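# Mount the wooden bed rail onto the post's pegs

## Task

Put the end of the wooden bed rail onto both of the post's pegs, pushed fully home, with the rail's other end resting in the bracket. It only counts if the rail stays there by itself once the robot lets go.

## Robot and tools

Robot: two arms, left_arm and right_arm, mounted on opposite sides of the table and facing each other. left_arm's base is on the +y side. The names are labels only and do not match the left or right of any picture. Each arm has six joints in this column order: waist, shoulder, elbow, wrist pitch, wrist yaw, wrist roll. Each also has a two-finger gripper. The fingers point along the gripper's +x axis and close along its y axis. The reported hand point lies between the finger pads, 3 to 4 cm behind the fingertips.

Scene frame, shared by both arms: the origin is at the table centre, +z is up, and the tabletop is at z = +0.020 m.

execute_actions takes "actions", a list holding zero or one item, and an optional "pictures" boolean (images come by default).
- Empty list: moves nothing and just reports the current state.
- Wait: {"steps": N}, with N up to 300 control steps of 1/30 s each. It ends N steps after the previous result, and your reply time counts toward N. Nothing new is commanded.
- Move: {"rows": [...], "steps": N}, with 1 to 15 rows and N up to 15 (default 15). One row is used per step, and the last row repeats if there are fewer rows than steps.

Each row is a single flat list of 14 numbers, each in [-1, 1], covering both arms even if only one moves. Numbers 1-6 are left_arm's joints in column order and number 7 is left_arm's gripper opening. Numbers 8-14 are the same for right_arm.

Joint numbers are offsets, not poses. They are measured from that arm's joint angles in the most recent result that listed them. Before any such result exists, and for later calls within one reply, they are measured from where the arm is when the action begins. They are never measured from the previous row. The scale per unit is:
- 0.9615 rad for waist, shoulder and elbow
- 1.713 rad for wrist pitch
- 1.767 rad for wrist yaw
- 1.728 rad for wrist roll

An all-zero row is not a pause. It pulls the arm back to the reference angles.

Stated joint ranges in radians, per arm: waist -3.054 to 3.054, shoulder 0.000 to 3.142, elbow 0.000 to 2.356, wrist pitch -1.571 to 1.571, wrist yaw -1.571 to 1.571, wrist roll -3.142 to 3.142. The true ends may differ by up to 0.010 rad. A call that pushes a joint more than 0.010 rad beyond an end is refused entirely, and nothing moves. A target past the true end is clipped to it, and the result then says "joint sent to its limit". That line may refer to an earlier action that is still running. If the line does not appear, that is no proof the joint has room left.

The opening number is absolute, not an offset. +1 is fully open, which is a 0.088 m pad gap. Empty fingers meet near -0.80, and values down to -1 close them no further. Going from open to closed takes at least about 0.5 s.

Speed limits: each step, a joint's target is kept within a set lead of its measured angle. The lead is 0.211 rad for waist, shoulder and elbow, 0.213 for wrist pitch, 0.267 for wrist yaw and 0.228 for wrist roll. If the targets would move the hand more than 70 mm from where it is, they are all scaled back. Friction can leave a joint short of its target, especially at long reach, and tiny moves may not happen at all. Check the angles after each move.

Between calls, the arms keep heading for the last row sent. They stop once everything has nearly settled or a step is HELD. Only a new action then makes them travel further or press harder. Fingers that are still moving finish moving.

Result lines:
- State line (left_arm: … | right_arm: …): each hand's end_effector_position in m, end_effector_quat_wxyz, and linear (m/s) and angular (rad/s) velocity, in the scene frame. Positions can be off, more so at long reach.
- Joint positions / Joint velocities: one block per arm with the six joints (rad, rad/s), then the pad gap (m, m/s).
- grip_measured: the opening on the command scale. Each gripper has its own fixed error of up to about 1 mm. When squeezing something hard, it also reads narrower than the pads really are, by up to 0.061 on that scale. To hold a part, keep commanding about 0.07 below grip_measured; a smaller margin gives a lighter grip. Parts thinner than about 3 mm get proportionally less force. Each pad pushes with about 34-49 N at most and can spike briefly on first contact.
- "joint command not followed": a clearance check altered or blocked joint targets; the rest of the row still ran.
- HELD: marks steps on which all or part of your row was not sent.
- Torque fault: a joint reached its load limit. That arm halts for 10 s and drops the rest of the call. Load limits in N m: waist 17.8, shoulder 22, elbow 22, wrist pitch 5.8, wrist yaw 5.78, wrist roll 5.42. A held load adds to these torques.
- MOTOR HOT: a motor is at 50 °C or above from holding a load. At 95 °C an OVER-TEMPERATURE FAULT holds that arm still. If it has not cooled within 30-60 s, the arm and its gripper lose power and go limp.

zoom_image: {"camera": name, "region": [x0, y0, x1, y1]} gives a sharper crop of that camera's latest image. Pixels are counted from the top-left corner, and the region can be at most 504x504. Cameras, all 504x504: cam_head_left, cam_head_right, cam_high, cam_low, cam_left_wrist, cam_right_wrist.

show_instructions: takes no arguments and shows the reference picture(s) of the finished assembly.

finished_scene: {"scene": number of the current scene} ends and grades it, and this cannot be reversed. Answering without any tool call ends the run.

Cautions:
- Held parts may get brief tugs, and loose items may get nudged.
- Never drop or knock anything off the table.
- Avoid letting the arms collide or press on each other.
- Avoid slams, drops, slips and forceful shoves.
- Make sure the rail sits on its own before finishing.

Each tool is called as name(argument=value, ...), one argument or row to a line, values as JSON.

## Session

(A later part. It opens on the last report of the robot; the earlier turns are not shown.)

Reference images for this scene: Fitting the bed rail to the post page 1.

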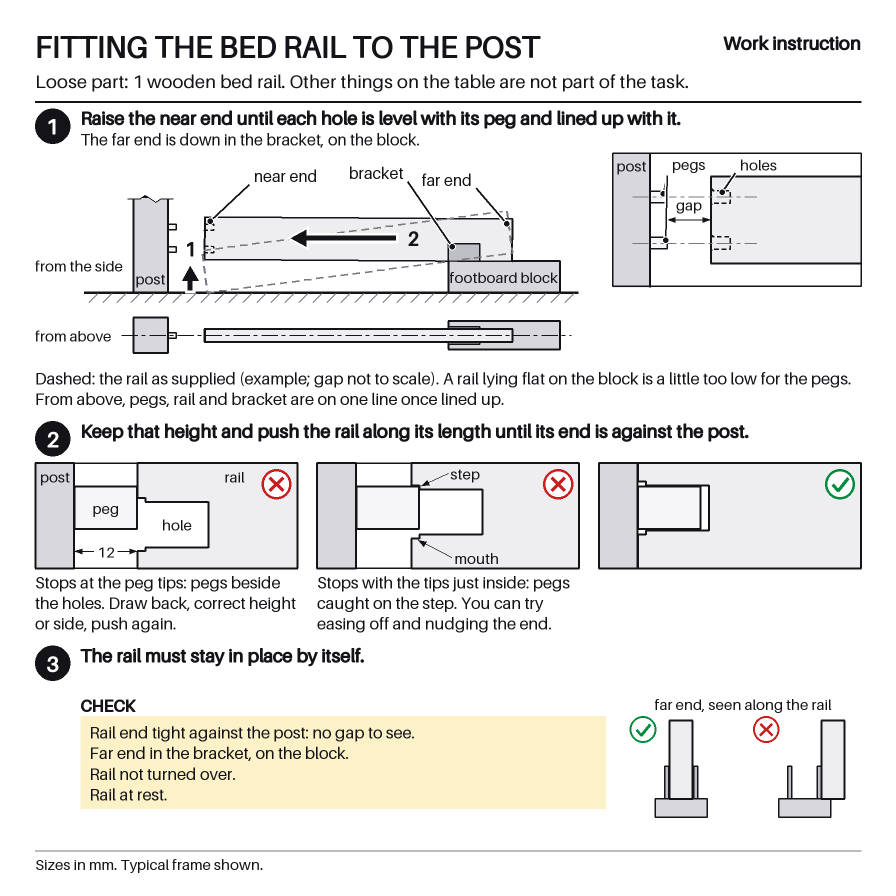

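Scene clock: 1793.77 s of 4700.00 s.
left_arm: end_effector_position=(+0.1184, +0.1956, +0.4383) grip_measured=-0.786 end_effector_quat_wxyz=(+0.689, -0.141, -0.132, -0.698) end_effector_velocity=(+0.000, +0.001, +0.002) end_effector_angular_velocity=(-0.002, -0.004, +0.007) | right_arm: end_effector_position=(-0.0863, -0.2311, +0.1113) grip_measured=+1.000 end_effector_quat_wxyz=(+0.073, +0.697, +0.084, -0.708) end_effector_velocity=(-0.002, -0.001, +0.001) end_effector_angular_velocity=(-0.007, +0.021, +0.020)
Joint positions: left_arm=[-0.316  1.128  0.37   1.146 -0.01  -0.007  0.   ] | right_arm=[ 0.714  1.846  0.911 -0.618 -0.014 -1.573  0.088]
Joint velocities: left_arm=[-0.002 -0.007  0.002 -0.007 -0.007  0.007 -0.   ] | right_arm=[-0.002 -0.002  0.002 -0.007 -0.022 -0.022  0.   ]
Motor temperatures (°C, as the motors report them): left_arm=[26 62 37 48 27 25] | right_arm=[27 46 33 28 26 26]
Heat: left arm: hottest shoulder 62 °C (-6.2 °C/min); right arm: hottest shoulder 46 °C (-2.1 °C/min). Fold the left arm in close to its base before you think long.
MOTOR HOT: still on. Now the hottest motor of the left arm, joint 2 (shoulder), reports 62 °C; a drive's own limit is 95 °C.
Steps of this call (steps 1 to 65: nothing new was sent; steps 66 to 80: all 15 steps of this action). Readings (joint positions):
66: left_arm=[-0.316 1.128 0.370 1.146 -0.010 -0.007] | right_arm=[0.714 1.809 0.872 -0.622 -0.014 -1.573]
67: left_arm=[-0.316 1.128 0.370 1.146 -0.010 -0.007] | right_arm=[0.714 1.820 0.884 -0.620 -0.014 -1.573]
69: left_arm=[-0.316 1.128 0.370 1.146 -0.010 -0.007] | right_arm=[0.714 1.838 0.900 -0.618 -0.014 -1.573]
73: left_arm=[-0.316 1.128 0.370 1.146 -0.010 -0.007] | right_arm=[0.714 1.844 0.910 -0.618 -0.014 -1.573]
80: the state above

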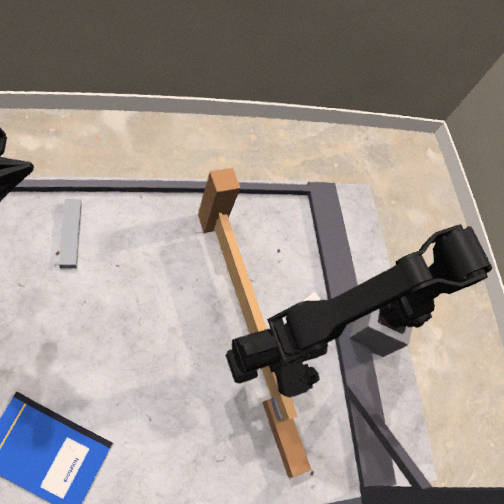

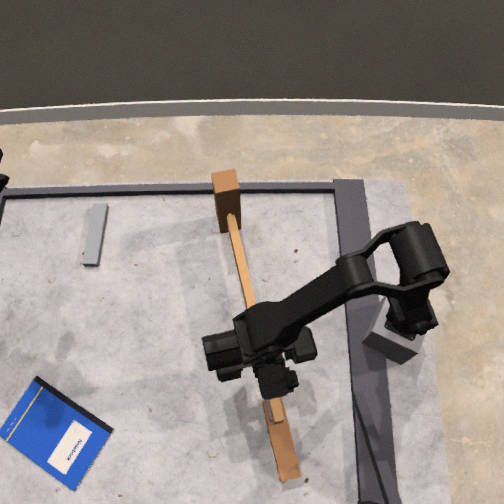

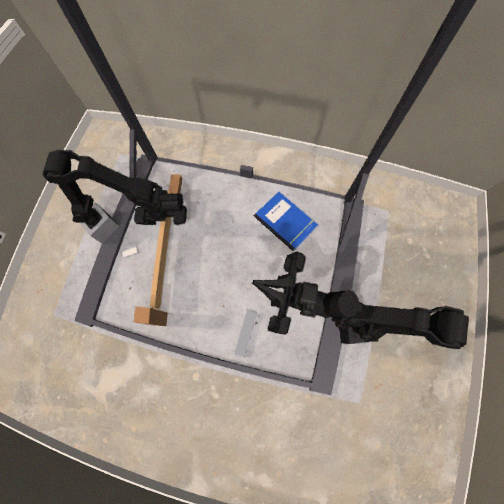

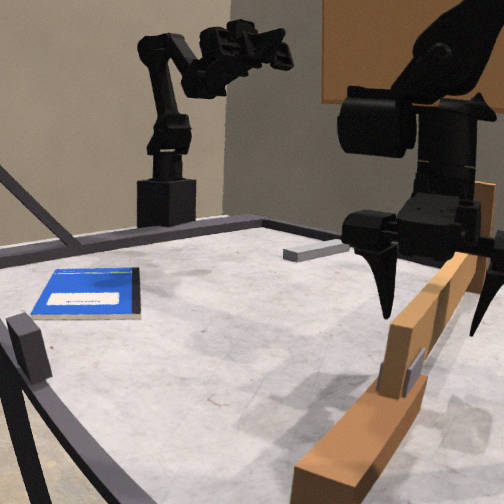

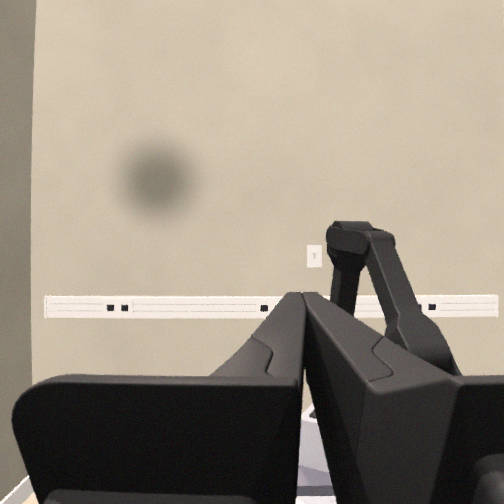

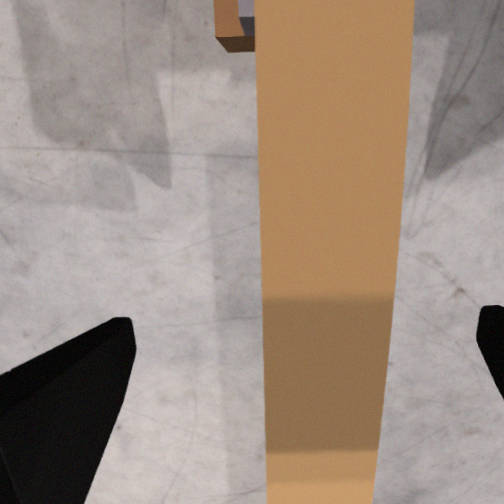

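execute_actions(
  actions=[
    {"rows":[[0,0,0,0,0,0,-1, 0,0.022,0.022,0,0,0,-0.9]],"steps":15},
  ],
  pictures=false,
)

execute_actions(
  actions=[
    {"steps":15},
  ],
  pictures=false,
)

Scene clock: 1797.07 s of 4700.00 s.
left_arm: end_effector_position=(+0.1184, +0.1956, +0.4383) grip_measured=-0.786 end_effector_quat_wxyz=(+0.689, -0.141, -0.132, -0.698) end_effector_velocity=(+0.000, +0.001, -0.001) end_effector_angular_velocity=(-0.002, +0.010, +0.002) | right_arm: end_effector_position=(-0.0864, -0.2306, +0.1112) grip_measured=-0.441 end_effector_quat_wxyz=(+0.075, +0.698, +0.080, -0.708) end_effector_velocity=(+0.000, -0.002, +0.000) end_effector_angular_velocity=(-0.009, +0.006, -0.010)
Joint positions: left_arm=[-0.316  1.128  0.37   1.146 -0.01  -0.007  0.   ] | right_arm=[ 0.714  1.854  0.922 -0.63  -0.014 -1.569  0.017]
Joint velocities: left_arm=[-0.002 -0.002 -0.007  0.007 -0.007 -0.007 -0.   ] | right_arm=[-0.002 -0.002 -0.002 -0.007 -0.007  0.007 -0.049]
Motor temperatures (°C, as the motors report them): left_arm=[26 61 37 48 27 25] | right_arm=[27 46 33 28 26 26]
Heat: left arm: hottest shoulder 61 °C (-8.0 °C/min); right arm: hottest shoulder 46 °C (-2.0 °C/min). Fold the left arm in close to its base before you think long.
MOTOR HOT: still on. Now the hottest motor of the left arm, joint 2 (shoulder), reports 61 °C; a drive's own limit is 95 °C.
Steps of this call (steps 1 to 15: the robot went on to your last target; steps 16 to 84: nothing new was sent; steps 85 to 99: all 15 steps of this action). Readings (joint positions):
85: left_arm=[-0.316 1.128 0.370 1.146 -0.010 -0.007] | right_arm=[0.714 1.848 0.913 -0.618 -0.014 -1.573]
86: left_arm=[-0.316 1.128 0.370 1.146 -0.010 -0.007] | right_arm=[0.714 1.850 0.916 -0.618 -0.014 -1.573]
88: left_arm=[-0.316 1.128 0.370 1.146 -0.010 -0.007] | right_arm=[0.714 1.853 0.920 -0.618 -0.014 -1.573]
92: left_arm=[-0.316 1.128 0.370 1.146 -0.010 -0.007] | right_arm=[0.714 1.854 0.922 -0.618 -0.014 -1.573]
99: the state above

Scene clock: 1797.57 s of 4700.00 s.
left_arm: end_effector_position=(+0.1184, +0.1956, +0.4383) grip_measured=-0.786 end_effector_quat_wxyz=(+0.689, -0.141, -0.132, -0.698) end_effector_velocity=(+0.000, -0.000, -0.002) end_effector_angular_velocity=(+0.008, +0.023, -0.004) | right_arm: end_effector_position=(-0.0864, -0.2306, +0.1112) grip_measured=-0.464 end_effector_quat_wxyz=(+0.075, +0.698, +0.080, -0.708) end_effector_velocity=(-0.002, -0.001, +0.001) end_effector_angular_velocity=(+0.002, +0.023, +0.005)
Joint positions: left_arm=[-0.316  1.128  0.37   1.146 -0.01  -0.007  0.   ] | right_arm=[ 0.714  1.854  0.922 -0.63  -0.014 -1.569  0.016]
Joint velocities: left_arm=[-0.002 -0.002 -0.002 -0.007 -0.007 -0.022 -0.   ] | right_arm=[-0.002 -0.007 -0.007  0.007 -0.022 -0.007 -0.   ]
Motor temperatures (°C, as the motors report them): left_arm=[26 61 37 48 27 25] | right_arm=[27 46 33 28 26 26]
Heat: left arm: hottest shoulder 61 °C (-9.1 °C/min); right arm: hottest shoulder 46 °C (-2.0 °C/min). Fold the left arm in close to its base before you think long.
MOTOR HOT: still on. Now the hottest motor of the left arm, joint 2 (shoulder), reports 61 °C; a drive's own limit is 95 °C.
Steps of this call (steps 1 to 15: the robot went on to your last target). Readings (joint positions):
1: left_arm=[-0.316 1.128 0.370 1.146 -0.010 -0.007] | right_arm=[0.714 1.854 0.922 -0.630 -0.014 -1.569]
2: left_arm=[-0.316 1.128 0.370 1.146 -0.010 -0.007] | right_arm=[0.714 1.854 0.922 -0.630 -0.014 -1.569]
4: left_arm=[-0.316 1.128 0.370 1.146 -0.010 -0.007] | right_arm=[0.714 1.854 0.922 -0.630 -0.014 -1.569]
8: left_arm=[-0.316 1.128 0.370 1.146 -0.010 -0.007] | right_arm=[0.714 1.854 0.922 -0.630 -0.014 -1.569]
15: the state above
All arms were judged still, so your last target was given up. Only a new action makes them travel on or press farther. Fingers that are still opening or closing keep moving.

execute_actions(
  actions=[
    {"rows":[[0,0,0,0,0,0,-1, -0.03,0,0,0,0.002,0,-0.9],[0,0,0,0,0,0,-1, -0.03,0,0,0,0.004,0,-0.9],[0,0,0,0,0,0,-1, -0.03,0,0,0,0.006,0,-0.9],[0,0,0,0,0,0,-1, -0.03,0,0,0,0.008,0,-0.9],[0,0,0,0,0,0,-1, -0.03,0,0,0,0.010,0,-0.9],[0,0,0,0,0,0,-1, -0.03,0,0,0,0.012,0,-0.9],[0,0,0,0,0,0,-1, -0.03,0,0,0,0.014,0,-0.9],[0,0,0,0,0,0,-1, -0.03,0,0,0,0.016,0,-0.9],[0,0,0,0,0,0,-1, -0.03,0,0,0,0.018,0,-0.9],[0,0,0,0,0,0,-1, -0.03,0,0,0,0.02,0,-0.9],[0,0,0,0,0,0,-1, -0.03,0,0,0,0.022,0,-0.9],[0,0,0,0,0,0,-1, -0.03,0,0,0,0.024,0,-0.9]],"steps":15},
  ],
  pictures=false,
)

Scene clock: 1803.13 s of 4700.00 s.
left_arm: end_effector_position=(+0.1184, +0.1956, +0.4383) grip_measured=-0.786 end_effector_quat_wxyz=(+0.689, -0.141, -0.132, -0.698) end_effector_velocity=(+0.000, -0.000, -0.003) end_effector_angular_velocity=(+0.017, +0.009, +0.002) | right_arm: end_effector_position=(-0.0857, -0.2308, +0.1112) grip_measured=-0.464 end_effector_quat_wxyz=(+0.074, +0.696, +0.078, -0.710) end_effector_velocity=(-0.005, -0.003, +0.000) end_effector_angular_velocity=(-0.012, +0.020, +0.015)
Joint positions: left_arm=[-0.316  1.128  0.37   1.146 -0.01  -0.007  0.   ] | right_arm=[ 0.709  1.854  0.922 -0.631 -0.018 -1.569  0.016]
Joint velocities: left_arm=[-0.002 -0.007 -0.002 -0.022 -0.007 -0.007 -0.   ] | right_arm=[ 0.007 -0.002 -0.002 -0.007 -0.022 -0.007 -0.   ]
Motor temperatures (°C, as the motors report them): left_arm=[26 59 37 48 27 25] | right_arm=[27 45 33 28 26 26]
Heat: left arm: hottest shoulder 59 °C (-13.0 °C/min); right arm: hottest shoulder 45 °C (-3.0 °C/min). Fold the left arm in close to its base before you think long.
MOTOR HOT: still on. Now the hottest motor of the left arm, joint 2 (shoulder), reports 59 °C; a drive's own limit is 95 °C.
Steps of this call (steps 1 to 90: nothing new was sent; then 2.07 s passed at rest; steps 91 to 105: all 15 steps of this action). Readings (joint positions):
91: left_arm=[-0.316 1.128 0.370 1.146 -0.010 -0.007] | right_arm=[0.711 1.854 0.922 -0.630 -0.017 -1.569]
92: left_arm=[-0.316 1.128 0.370 1.146 -0.010 -0.007] | right_arm=[0.708 1.854 0.922 -0.630 -0.022 -1.569]
94: left_arm=[-0.316 1.128 0.370 1.146 -0.010 -0.007] | right_arm=[0.706 1.854 0.922 -0.631 -0.024 -1.569]
98: left_arm=[-0.316 1.128 0.370 1.146 -0.010 -0.007] | right_arm=[0.706 1.854 0.922 -0.631 -0.024 -1.569]
105: the state above

execute_actions(
  actions=[
    {"rows":[[0,0,0,0,0,0,-1, -0.02,0,0,0,-0.01,0,-0.9],[0,0,0,0,0,0,-1, -0.02,0,0,0,-0.015,0,-0.9],[0,0,0,0,0,0,-1, -0.02,0,0,0,-0.02,0,-0.9],[0,0,0,0,0,0,-1, -0.02,0,0,0,-0.025,0,-0.9],[0,0,0,0,0,0,-1, -0.02,0,0,0,-0.03,0,-0.9],[0,0,0,0,0,0,-1, -0.02,0,0,0,-0.035,0,-0.9],[0,0,0,0,0,0,-1, -0.02,0,0,0,-0.04,0,-0.9],[0,0,0,0,0,0,-1, -0.02,0,0,0,-0.045,0,-0.9],[0,0,0,0,0,0,-1, -0.02,0,0,0,-0.05,0,-0.9],[0,0,0,0,0,0,-1, -0.02,0,0,0,-0.055,0,-0.9],[0,0,0,0,0,0,-1, -0.02,0,0,0,-0.06,0,-0.9]],"steps":15},
  ],
  pictures=false,
)

Scene clock: 1808.53 s of 4700.00 s.
left_arm: end_effector_position=(+0.1184, +0.1956, +0.4383) grip_measured=-0.786 end_effector_quat_wxyz=(+0.689, -0.141, -0.132, -0.698) end_effector_velocity=(+0.000, -0.000, -0.002) end_effector_angular_velocity=(+0.007, -0.004, +0.007) | right_arm: end_effector_position=(-0.0947, -0.2332, +0.1121) grip_measured=-0.464 end_effector_quat_wxyz=(+0.072, +0.660, +0.067, -0.745) end_effector_velocity=(-0.001, -0.003, -0.001) end_effector_angular_velocity=(-0.013, +0.005, +0.010)
Joint positions: left_arm=[-0.316  1.128  0.37   1.146 -0.01  -0.007  0.   ] | right_arm=[ 0.689  1.855  0.922 -0.634 -0.119 -1.571  0.016]
Joint velocities: left_arm=[-0.002 -0.002 -0.002 -0.007 -0.007  0.007 -0.   ] | right_arm=[ 0.002  0.002 -0.002 -0.007 -0.007 -0.007 -0.   ]
Motor temperatures (°C, as the motors report them): left_arm=[26 57 37 48 27 25] | right_arm=[27 45 33 28 27 26]
Heat: left arm: hottest shoulder 57 °C (-17.2 °C/min); right arm: hottest shoulder 45 °C (-3.0 °C/min). Fold the left arm in close to its base before you think long.
MOTOR HOT: still on. Now the hottest motor of the left arm, joint 2 (shoulder), reports 57 °C; a drive's own limit is 95 °C.
Steps of this call (steps 1 to 15: the robot went on to your last target; steps 16 to 90: nothing new was sent; then 1.90 s passed at rest; steps 91 to 105: all 15 steps of this action). Readings (joint positions):
91: left_arm=[-0.316 1.128 0.370 1.146 -0.010 -0.007] | right_arm=[0.709 1.854 0.922 -0.631 -0.019 -1.569]
92: left_arm=[-0.316 1.128 0.370 1.146 -0.010 -0.007] | right_arm=[0.708 1.854 0.922 -0.631 -0.022 -1.569]
94: left_arm=[-0.316 1.128 0.370 1.146 -0.010 -0.007] | right_arm=[0.703 1.854 0.922 -0.632 -0.032 -1.569]
98: left_arm=[-0.316 1.128 0.370 1.146 -0.010 -0.007] | right_arm=[0.692 1.854 0.922 -0.632 -0.051 -1.571]
105: the state above

execute_actions(
  actions=[],
)

zoom_image(
  camera="cam_head_left",
  region=[170,150,290,270],
)

Scene clock: 1810.67 s of 4700.00 s.
left_arm: end_effector_position=(+0.1184, +0.1956, +0.4383) grip_measured=-0.786 end_effector_quat_wxyz=(+0.689, -0.141, -0.132, -0.698) end_effector_velocity=(-0.002, +0.000, -0.002) end_effector_angular_velocity=(+0.007, +0.004, -0.012) | right_arm: end_effector_position=(-0.0953, -0.2330, +0.1121) grip_measured=-0.464 end_effector_quat_wxyz=(+0.072, +0.659, +0.067, -0.746) end_effector_velocity=(+0.004, -0.001, -0.000) end_effector_angular_velocity=(-0.000, -0.023, +0.019)
Joint positions: left_arm=[-0.316  1.128  0.37   1.146 -0.01  -0.007  0.   ] | right_arm=[ 0.689  1.855  0.922 -0.633 -0.123 -1.571  0.016]
Joint velocities: left_arm=[-0.002 -0.002 -0.002 -0.007  0.007 -0.007 -0.   ] | right_arm=[-0.002 -0.002 -0.002 -0.007  0.022 -0.022  0.   ]
Motor temperatures (°C, as the motors report them): left_arm=[26 57 38 48 27 25] | right_arm=[27 45 33 28 27 26]
Heat: left arm: hottest shoulder 57 °C (-17.2 °C/min); right arm: hottest shoulder 45 °C (-3.0 °C/min). Fold the left arm in close to its base before you think long.
MOTOR HOT: still on. Now the hottest motor of the left arm, joint 2 (shoulder), reports 57 °C; a drive's own limit is 95 °C.
Steps of this call (steps 1 to 15: the robot went on to your last target; steps 16 to 64: nothing new was sent). Readings (joint positions):
1: left_arm=[-0.316 1.128 0.370 1.146 -0.010 -0.007] | right_arm=[0.689 1.855 0.922 -0.633 -0.120 -1.571]
2: left_arm=[-0.316 1.128 0.370 1.146 -0.010 -0.007] | right_arm=[0.689 1.855 0.922 -0.633 -0.122 -1.571]
4: left_arm=[-0.316 1.128 0.370 1.146 -0.010 -0.007] | right_arm=[0.689 1.855 0.922 -0.633 -0.122 -1.571]
8: left_arm=[-0.316 1.128 0.370 1.146 -0.010 -0.007] | right_arm=[0.689 1.855 0.922 -0.633 -0.123 -1.571]
64: the state above
All arms were judged still, so your last target was given up. Only a new action makes them travel on or press farther. Fingers that are still opening or closing keep moving.

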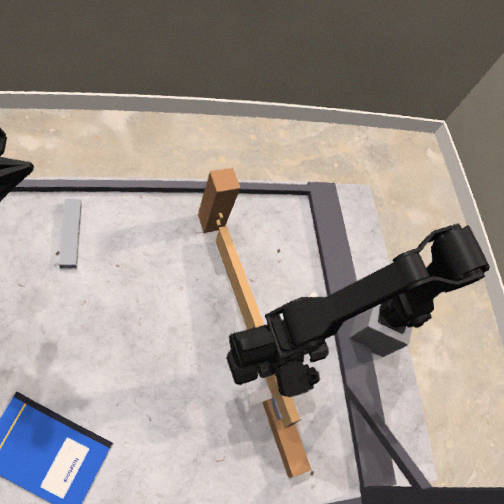

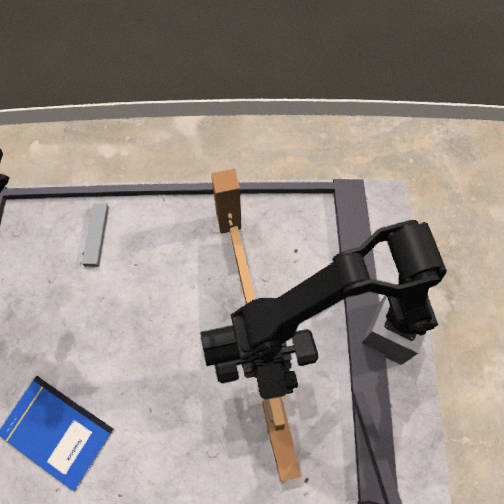

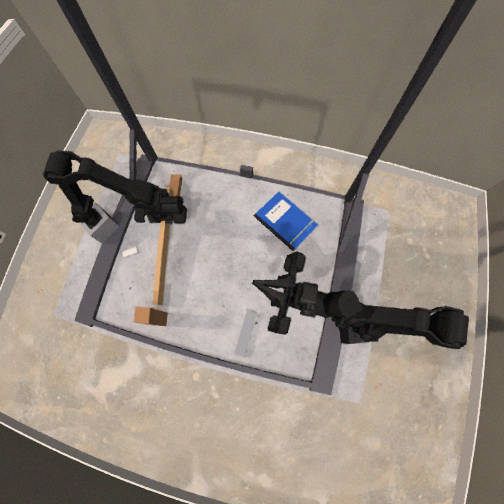

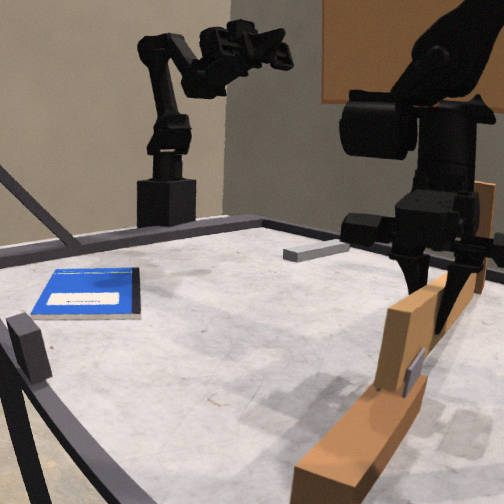

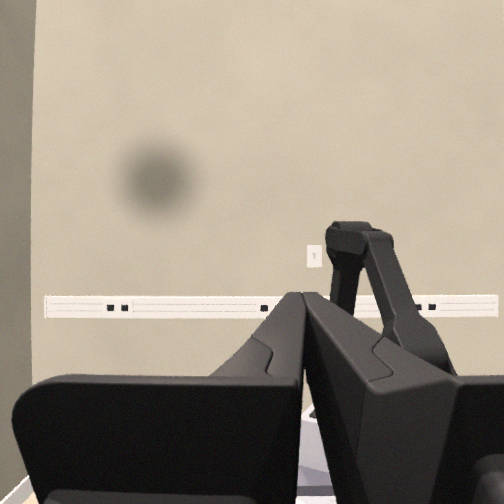

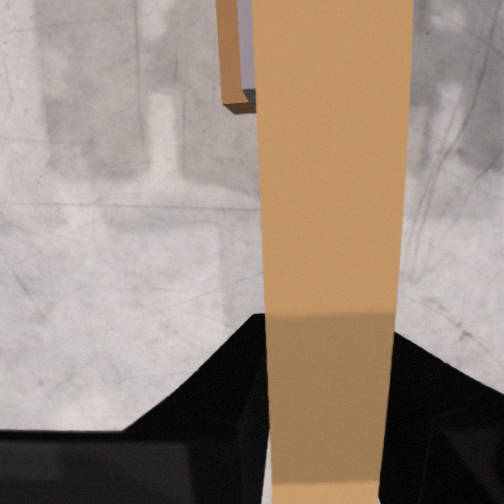

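Region (170, 150, 290, 270) of cam_head_left's 504x504 image, scaled by 4.200, with more detail than that image has.

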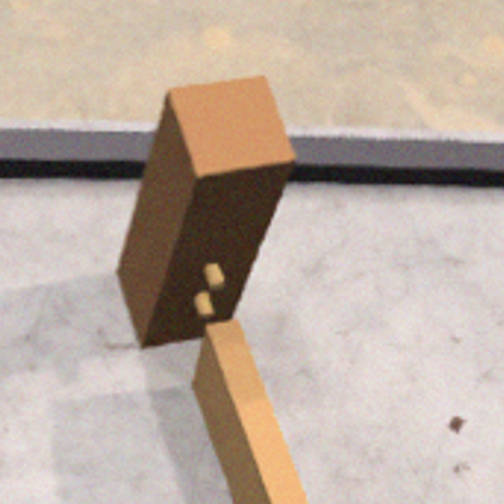

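execute_actions(
  actions=[
    {"rows":[[0.134,1,0.53,0.132,0,0,1, 0.055,0,0,0,0.062,0,-0.9]],"steps":15},
  ],
  pictures=false,
)

execute_actions(
  actions=[
    {"steps":45},
  ],
  pictures=false,
)

Scene clock: 1814.47 s of 4700.00 s.
left_arm: end_effector_position=(+0.1760, +0.0389, +0.3850) grip_measured=+0.915 end_effector_quat_wxyz=(+0.735, -0.115, -0.122, -0.657) end_effector_velocity=(+0.022, -0.193, -0.607) end_effector_angular_velocity=(+1.289, +0.143, +0.007) | right_arm: end_effector_position=(-0.0962, -0.2322, +0.1111) grip_measured=-0.464 end_effector_quat_wxyz=(+0.082, +0.690, +0.088, -0.714) end_effector_velocity=(-0.001, +0.001, +0.000) end_effector_angular_velocity=(+0.006, +0.009, +0.005)
Joint positions: left_arm=[-0.191  1.895  0.864  1.368 -0.01  -0.007  0.084] | right_arm=[ 0.738  1.855  0.922 -0.625 -0.033 -1.567  0.016]
Joint velocities: left_arm=[ 0.002  1.326  0.037 -0.007 -0.007 -0.007  0.092] | right_arm=[-0.002 -0.002 -0.002  0.007 -0.007 -0.007 -0.   ]
Motor temperatures (°C, as the motors report them): left_arm=[26 56 38 48 27 25] | right_arm=[27 45 33 28 27 26]
Heat: left arm: hottest shoulder 56 °C (-19.2 °C/min); right arm: hottest shoulder 45 °C (-3.0 °C/min). Fold the left arm in close to its base before you think long.
MOTOR HOT: still on. Now the hottest motor of the left arm, joint 2 (shoulder), reports 56 °C; a drive's own limit is 95 °C.
Steps of this call (steps 1 to 90: nothing new was sent; then 0.30 s passed at rest; steps 91 to 105: all 15 steps of this action). Readings (joint positions):
91: left_arm=[-0.298 1.166 0.396 1.198 -0.000 -0.007] | right_arm=[0.695 1.855 0.922 -0.633 -0.103 -1.571]
92: left_arm=[-0.266 1.225 0.447 1.253 -0.002 -0.007] | right_arm=[0.707 1.855 0.922 -0.632 -0.077 -1.571]
94: left_arm=[-0.218 1.348 0.582 1.317 -0.010 -0.007] | right_arm=[0.725 1.855 0.922 -0.628 -0.052 -1.570]
98: left_arm=[-0.192 1.573 0.812 1.364 -0.010 -0.007] | right_arm=[0.736 1.855 0.922 -0.626 -0.036 -1.568]
105: the state above

Scene clock: 1815.97 s of 4700.00 s.
left_arm: end_effector_position=(+0.1785, +0.0196, +0.3036) grip_measured=+1.000 end_effector_quat_wxyz=(+0.744, -0.060, -0.061, -0.663) end_effector_velocity=(-0.000, +0.000, -0.001) end_effector_angular_velocity=(+0.008, -0.005, +0.006) | right_arm: end_effector_position=(-0.0963, -0.2322, +0.1111) grip_measured=-0.464 end_effector_quat_wxyz=(+0.082, +0.690, +0.088, -0.714) end_effector_velocity=(+0.001, -0.004, -0.001) end_effector_angular_velocity=(-0.013, +0.004, +0.005)
Joint positions: left_arm=[-0.189  2.075  0.874  1.373 -0.01  -0.007  0.088] | right_arm=[ 0.738  1.855  0.922 -0.625 -0.032 -1.567  0.016]
Joint velocities: left_arm=[-0.002 -0.002 -0.002 -0.007 -0.007  0.007  0.   ] | right_arm=[-0.002 -0.002 -0.007 -0.007 -0.007 -0.007 -0.   ]
Motor temperatures (°C, as the motors report them): left_arm=[26 56 38 48 27 25] | right_arm=[27 45 33 28 27 26]
Heat: left arm: hottest shoulder 56 °C (-20.0 °C/min); right arm: hottest shoulder 45 °C (-3.0 °C/min). Fold the left arm in close to its base before you think long.
MOTOR HOT: still on. Now the hottest motor of the left arm, joint 2 (shoulder), reports 56 °C; a drive's own limit is 95 °C.
Steps of this call (steps 1 to 30: the robot went on to your last target; steps 31 to 45: nothing new was sent). Readings (joint positions):
1: left_arm=[-0.191 1.939 0.866 1.368 -0.010 -0.007] | right_arm=[0.738 1.855 0.922 -0.625 -0.033 -1.567]
2: left_arm=[-0.191 1.981 0.867 1.368 -0.010 -0.007] | right_arm=[0.738 1.855 0.922 -0.625 -0.033 -1.567]
4: left_arm=[-0.190 2.042 0.867 1.365 -0.010 -0.007] | right_arm=[0.738 1.855 0.922 -0.625 -0.032 -1.567]
8: left_arm=[-0.189 2.075 0.867 1.367 -0.010 -0.007] | right_arm=[0.738 1.855 0.922 -0.625 -0.032 -1.567]
45: the state above
All arms were judged still, so your last target was given up. Only a new action makes them travel on or press farther. Fingers that are still opening or closing keep moving.

execute_actions(
  actions=[
    {"rows":[[0,0.19,0,0,0,0,1, 0,0,0,0,0.008,0,-0.9]],"steps":15},
  ],
  pictures=false,
)

execute_actions(
  actions=[
    {"steps":15},
  ],
)

zoom_image(
  camera="cam_left_wrist",
  region=[170,250,330,410],
)

Scene clock: 1818.87 s of 4700.00 s.
left_arm: end_effector_position=(+0.1789, +0.0164, +0.2187) grip_measured=+1.000 end_effector_quat_wxyz=(+0.747, -0.002, +0.003, -0.665) end_effector_velocity=(-0.003, +0.000, -0.001) end_effector_angular_velocity=(+0.006, +0.008, +0.000) | right_arm: end_effector_position=(-0.0964, -0.2317, +0.1111) grip_measured=-0.464 end_effector_quat_wxyz=(+0.081, +0.690, +0.089, -0.714) end_effector_velocity=(+0.000, -0.002, +0.000) end_effector_angular_velocity=(-0.009, +0.005, -0.010)
Joint positions: left_arm=[-0.189  2.248  0.873  1.373 -0.01  -0.007  0.088] | right_arm=[ 0.738  1.855  0.922 -0.623 -0.032 -1.566  0.016]
Joint velocities: left_arm=[-0.007 -0.002 -0.002 -0.007 -0.007 -0.007  0.   ] | right_arm=[-0.002 -0.002 -0.002 -0.007 -0.007  0.007 -0.   ]
Motor temperatures (°C, as the motors report them): left_arm=[26 56 38 48 27 25] | right_arm=[27 45 33 28 27 26]
Heat: left arm: hottest shoulder 56 °C (-20.1 °C/min); right arm: hottest shoulder 45 °C (-3.0 °C/min). Fold the left arm in close to its base before you think long.
MOTOR HOT: still on. Now the hottest motor of the left arm, joint 2 (shoulder), reports 56 °C; a drive's own limit is 95 °C.
Steps of this call (steps 1 to 72: nothing new was sent; steps 73 to 87: all 15 steps of this action). Readings (joint positions):
73: left_arm=[-0.189 2.098 0.875 1.383 -0.010 -0.007] | right_arm=[0.738 1.855 0.922 -0.625 -0.032 -1.567]
74: left_arm=[-0.189 2.122 0.883 1.389 -0.010 -0.007] | right_arm=[0.738 1.855 0.922 -0.625 -0.032 -1.566]
76: left_arm=[-0.189 2.179 0.886 1.375 -0.010 -0.007] | right_arm=[0.738 1.855 0.922 -0.623 -0.032 -1.566]
80: left_arm=[-0.189 2.247 0.872 1.365 -0.010 -0.007] | right_arm=[0.738 1.855 0.922 -0.623 -0.032 -1.566]
87: the state above

Scene clock: 1819.37 s of 4700.00 s.
left_arm: end_effector_position=(+0.1789, +0.0164, +0.2187) grip_measured=+1.000 end_effector_quat_wxyz=(+0.747, -0.002, +0.003, -0.665) end_effector_velocity=(-0.000, +0.001, -0.004) end_effector_angular_velocity=(+0.021, +0.010, +0.005) | right_arm: end_effector_position=(-0.0964, -0.2317, +0.1111) grip_measured=-0.464 end_effector_quat_wxyz=(+0.081, +0.690, +0.089, -0.714) end_effector_velocity=(+0.001, -0.005, +0.000) end_effector_angular_velocity=(-0.023, +0.002, +0.005)
Joint positions: left_arm=[-0.189  2.248  0.873  1.373 -0.01  -0.007  0.088] | right_arm=[ 0.738  1.855  0.922 -0.623 -0.032 -1.566  0.016]
Joint velocities: left_arm=[-0.002 -0.002 -0.002 -0.022 -0.007 -0.007  0.   ] | right_arm=[-0.002 -0.002 -0.002 -0.022 -0.007 -0.007 -0.   ]
Motor temperatures (°C, as the motors report them): left_arm=[26 56 38 48 27 25] | right_arm=[27 45 33 28 27 26]
Heat: left arm: hottest shoulder 56 °C (-20.2 °C/min); right arm: hottest shoulder 45 °C (-3.0 °C/min). Fold the left arm in close to its base before you think long.
MOTOR HOT: still on. Now the hottest motor of the left arm, joint 2 (shoulder), reports 56 °C; a drive's own limit is 95 °C.
Steps of this call (steps 1 to 15: the robot went on to your last target). Readings (joint positions):
1: left_arm=[-0.189 2.248 0.873 1.373 -0.010 -0.007] | right_arm=[0.738 1.855 0.922 -0.623 -0.032 -1.566]
2: left_arm=[-0.189 2.248 0.873 1.373 -0.010 -0.007] | right_arm=[0.738 1.855 0.922 -0.623 -0.032 -1.566]
4: left_arm=[-0.189 2.248 0.873 1.373 -0.010 -0.007] | right_arm=[0.738 1.855 0.922 -0.623 -0.032 -1.566]
8: left_arm=[-0.189 2.248 0.873 1.373 -0.010 -0.007] | right_arm=[0.738 1.855 0.922 -0.623 -0.032 -1.566]
15: the state above
All arms were judged still, so your last target was given up. Only a new action makes them travel on or press farther. Fingers that are still opening or closing keep moving.

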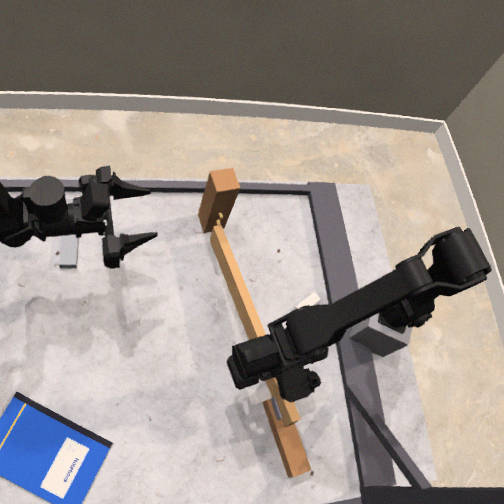

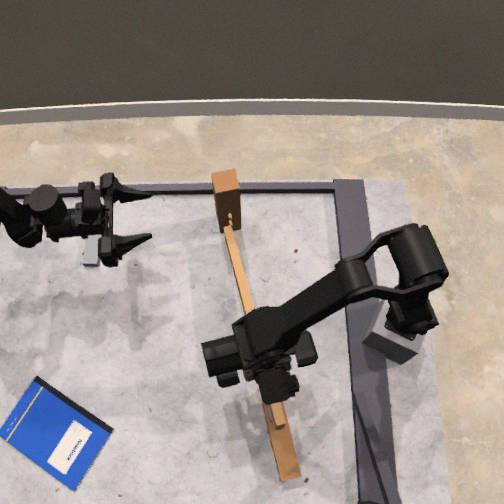

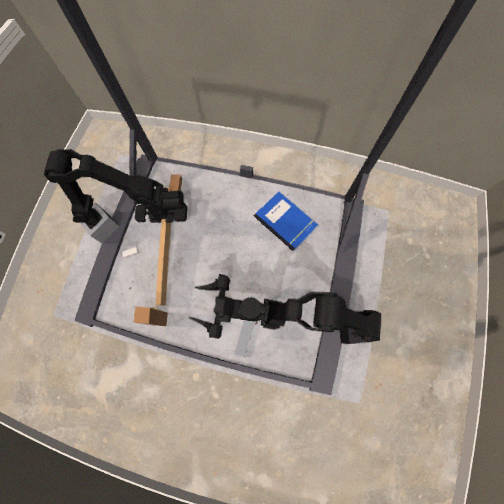

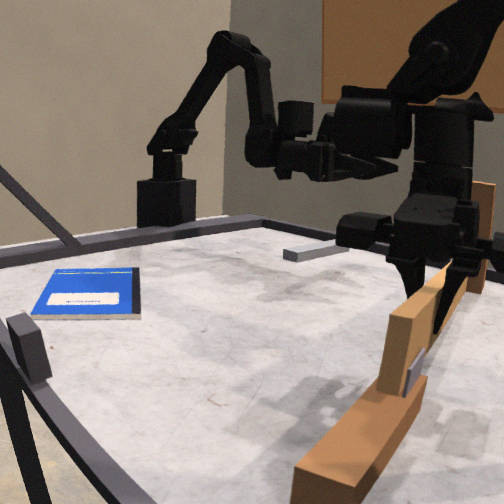

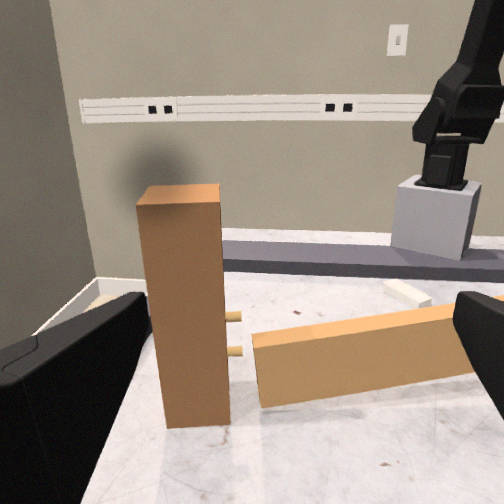

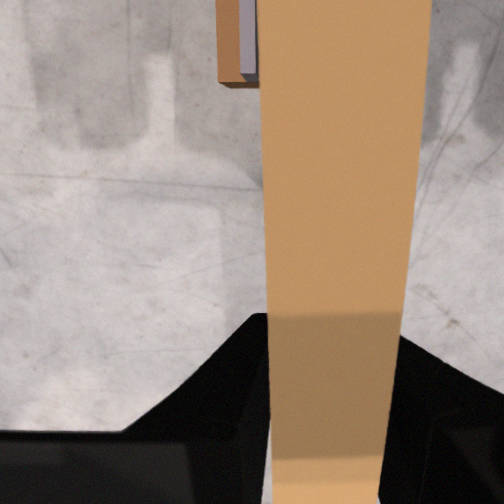

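Region (170, 250, 330, 410) of cam_left_wrist's 504x504 image, scaled by 3.150, with more detail than that image has.

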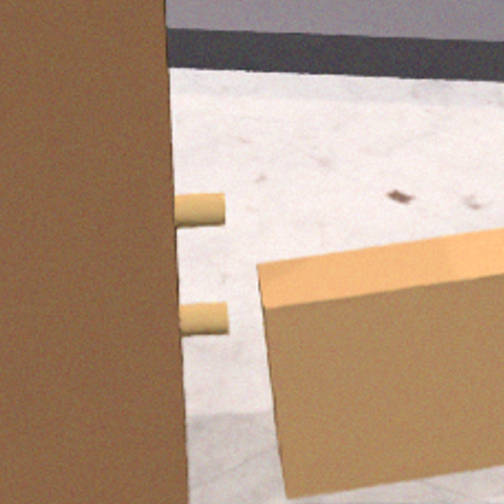

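execute_actions(
  actions=[
    {"rows":[[0,0,0,0,0,0,1, 0,0,0,0,0,0,1],[0,0,0,0,0,0,1, 0,0,0,0,0,0,1],[0,0,0,0,0,0,1, 0,0,0,0,0,0,1],[0,0,0,0,0,0,1, 0,0,0,0,0,0,1],[0,0,0,0,0,0,1, 0,0,0,0,0,0,1],[0,0,0,0,0,0,1, 0,0,0,0,0,0,1],[0,0,0,0,0,0,1, 0,0,0,0,0,0,1],[0,0,0,0,0,0,1, 0,0,0,0,0,0,1],[0,0,0,0,0,0,1, 0,-0.12,0.1,0,0,0,1]],"steps":15},
  ],
  pictures=false,
)

execute_actions(
  actions=[
    {"rows":[[0,0,0,0,0,0,1, -0.6,0.05,0.065,-0.03,-0.03,-0.328,1]],"steps":15},
  ],
  pictures=false,
)

execute_actions(
  actions=[
    {"steps":30},
  ],
)

Scene clock: 1824.57 s of 4700.00 s.
left_arm: end_effector_position=(+0.1789, +0.0164, +0.2187) grip_measured=+1.000 end_effector_quat_wxyz=(+0.747, -0.002, +0.003, -0.665) end_effector_velocity=(-0.000, -0.000, -0.005) end_effector_angular_velocity=(+0.021, +0.010, +0.005) | right_arm: end_effector_position=(-0.1037, -0.2015, +0.1536) grip_measured=+0.991 end_effector_quat_wxyz=(+0.030, +0.682, +0.141, -0.717) end_effector_velocity=(-0.004, +0.007, +0.003) end_effector_angular_velocity=(+0.040, +0.014, +0.025)
Joint positions: left_arm=[-0.189  2.248  0.873  1.373 -0.01  -0.007  0.088] | right_arm=[ 0.738  1.758  0.989 -0.638 -0.03  -1.566  0.088]
Joint velocities: left_arm=[-0.002  0.002  0.002 -0.022 -0.007 -0.007  0.   ] | right_arm=[ 0.002 -0.007 -0.002  0.037 -0.007 -0.022  0.015]
Motor temperatures (°C, as the motors report them): left_arm=[26 56 37 48 27 25] | right_arm=[27 45 33 28 27 26]
Heat: left arm: hottest shoulder 56 °C (-17.1 °C/min); right arm: hottest shoulder 45 °C (-3.0 °C/min). Fold the left arm in close to its base before you think long.
MOTOR HOT: still on. Now the hottest motor of the left arm, joint 2 (shoulder), reports 56 °C; a drive's own limit is 95 °C.
Steps of this call (steps 1 to 90: nothing new was sent; then 1.70 s passed at rest; steps 91 to 105: all 15 steps of this action). Readings (joint positions):
91: left_arm=[-0.189 2.248 0.873 1.373 -0.010 -0.007] | right_arm=[0.738 1.855 0.922 -0.622 -0.031 -1.566]
92: left_arm=[-0.189 2.248 0.873 1.373 -0.010 -0.007] | right_arm=[0.738 1.855 0.922 -0.623 -0.030 -1.566]
94: left_arm=[-0.189 2.248 0.873 1.373 -0.010 -0.007] | right_arm=[0.738 1.855 0.922 -0.623 -0.030 -1.566]
98: left_arm=[-0.189 2.248 0.873 1.373 -0.010 -0.007] | right_arm=[0.738 1.855 0.922 -0.623 -0.030 -1.566]
105: the state above

Scene clock: 1825.07 s of 4700.00 s.
left_arm: end_effector_position=(+0.1789, +0.0164, +0.2187) grip_measured=+1.000 end_effector_quat_wxyz=(+0.747, -0.002, +0.003, -0.665) end_effector_velocity=(-0.000, -0.001, -0.003) end_effector_angular_velocity=(+0.016, +0.009, +0.005) | right_arm: end_effector_position=(+0.0741, -0.1987, +0.1560) grip_measured=+1.000 end_effector_quat_wxyz=(+0.025, +0.695, +0.135, -0.705) end_effector_velocity=(-0.006, -0.002, -0.001) end_effector_angular_velocity=(+0.002, +0.028, +0.068)
Joint positions: left_arm=[-0.189  2.248  0.873  1.373 -0.01  -0.007  0.088] | right_arm=[ 0.163  1.793  1.045 -0.687 -0.08  -2.123  0.088]
Joint velocities: left_arm=[-0.002 -0.002  0.002 -0.022 -0.007 -0.007  0.   ] | right_arm=[-0.002 -0.002 -0.007 -0.007 -0.037 -0.066  0.   ]
Motor temperatures (°C, as the motors report them): left_arm=[26 56 37 48 27 25] | right_arm=[27 45 33 28 27 26]
Heat: left arm: hottest shoulder 56 °C (-17.4 °C/min); right arm: hottest shoulder 45 °C (-3.1 °C/min). Fold the left arm in close to its base before you think long.
MOTOR HOT: still on. Now the hottest motor of the left arm, joint 2 (shoulder), reports 56 °C; a drive's own limit is 95 °C.
Steps of this call (steps 1 to 15: all 15 steps of this action). Readings (joint positions):
1: left_arm=[-0.189 2.248 0.873 1.373 -0.010 -0.007] | right_arm=[0.715 1.766 0.997 -0.650 -0.061 -1.630]
2: left_arm=[-0.189 2.248 0.873 1.373 -0.010 -0.007] | right_arm=[0.667 1.774 1.009 -0.665 -0.077 -1.695]
4: left_arm=[-0.189 2.248 0.873 1.373 -0.010 -0.007] | right_arm=[0.547 1.786 1.025 -0.671 -0.078 -1.831]
8: left_arm=[-0.189 2.248 0.873 1.373 -0.010 -0.007] | right_arm=[0.289 1.792 1.044 -0.680 -0.078 -2.052]
15: the state above

Scene clock: 1826.07 s of 4700.00 s.
left_arm: end_effector_position=(+0.1789, +0.0164, +0.2187) grip_measured=+1.000 end_effector_quat_wxyz=(+0.747, -0.002, +0.003, -0.665) end_effector_velocity=(-0.000, +0.000, -0.004) end_effector_angular_velocity=(+0.021, +0.010, +0.015) | right_arm: end_effector_position=(+0.0741, -0.1987, +0.1560) grip_measured=+1.000 end_effector_quat_wxyz=(+0.027, +0.695, +0.137, -0.705) end_effector_velocity=(-0.003, -0.001, +0.000) end_effector_angular_velocity=(+0.000, +0.022, +0.008)
Joint positions: left_arm=[-0.189  2.248  0.873  1.373 -0.01  -0.007  0.088] | right_arm=[ 0.163  1.793  1.045 -0.687 -0.08  -2.129  0.088]
Joint velocities: left_arm=[-0.007 -0.002 -0.002 -0.022 -0.022 -0.007  0.   ] | right_arm=[-0.002 -0.002 -0.002 -0.007 -0.022 -0.007  0.   ]
Motor temperatures (°C, as the motors report them): left_arm=[26 56 37 48 27 25] | right_arm=[27 45 33 28 26 26]
Heat: left arm: hottest shoulder 56 °C (-17.1 °C/min); right arm: hottest shoulder 45 °C (-3.0 °C/min). Fold the left arm in close to its base before you think long.
MOTOR HOT: still on. Now the hottest motor of the left arm, joint 2 (shoulder), reports 56 °C; a drive's own limit is 95 °C.
Steps of this call (steps 1 to 15: the robot went on to your last target; steps 16 to 30: nothing new was sent). Readings (joint positions):
1: left_arm=[-0.189 2.248 0.873 1.373 -0.010 -0.007] | right_arm=[0.163 1.793 1.045 -0.687 -0.080 -2.124]
2: left_arm=[-0.189 2.248 0.873 1.373 -0.010 -0.007] | right_arm=[0.163 1.793 1.045 -0.687 -0.080 -2.126]
4: left_arm=[-0.189 2.248 0.873 1.373 -0.010 -0.007] | right_arm=[0.163 1.793 1.045 -0.687 -0.080 -2.127]
8: left_arm=[-0.189 2.248 0.873 1.373 -0.010 -0.007] | right_arm=[0.163 1.793 1.045 -0.687 -0.080 -2.128]
30: the state above
All arms were judged still, so your last target was given up. Only a new action makes them travel on or press farther. Fingers that are still opening or closing keep moving.

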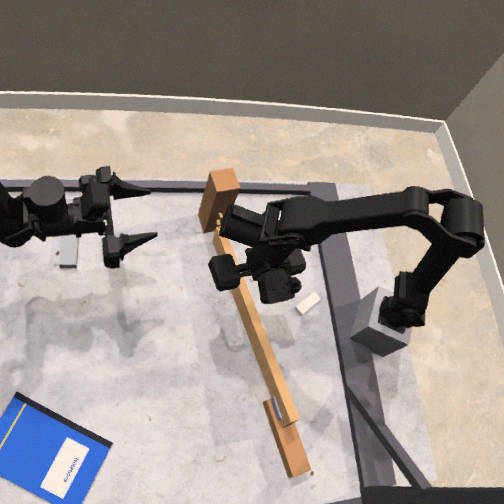

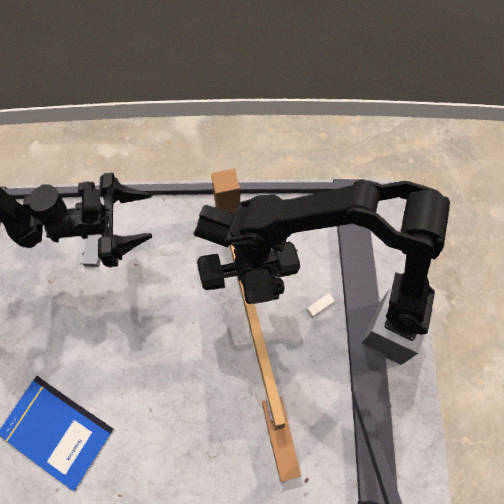

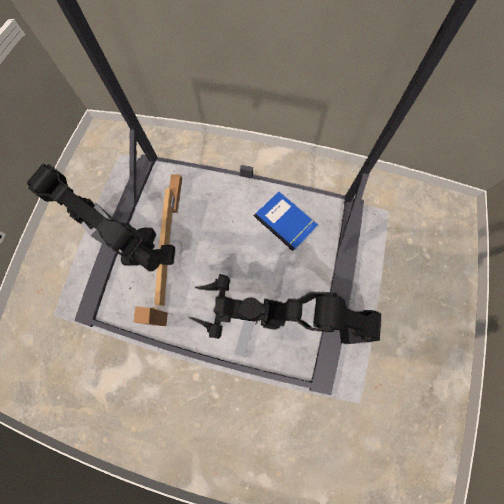

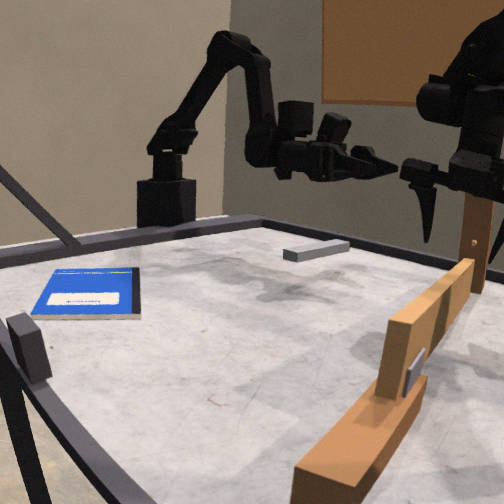

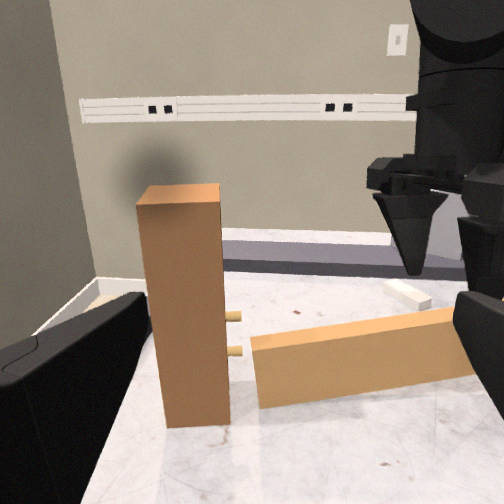

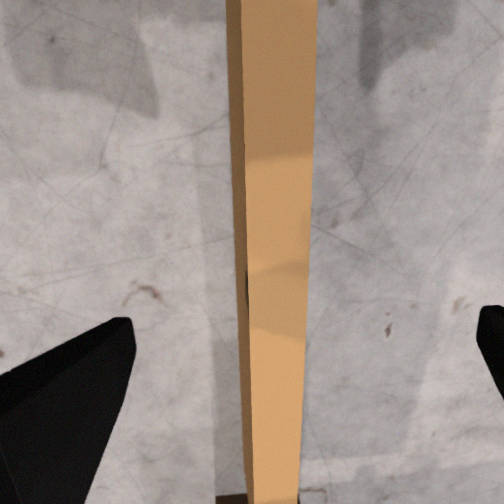

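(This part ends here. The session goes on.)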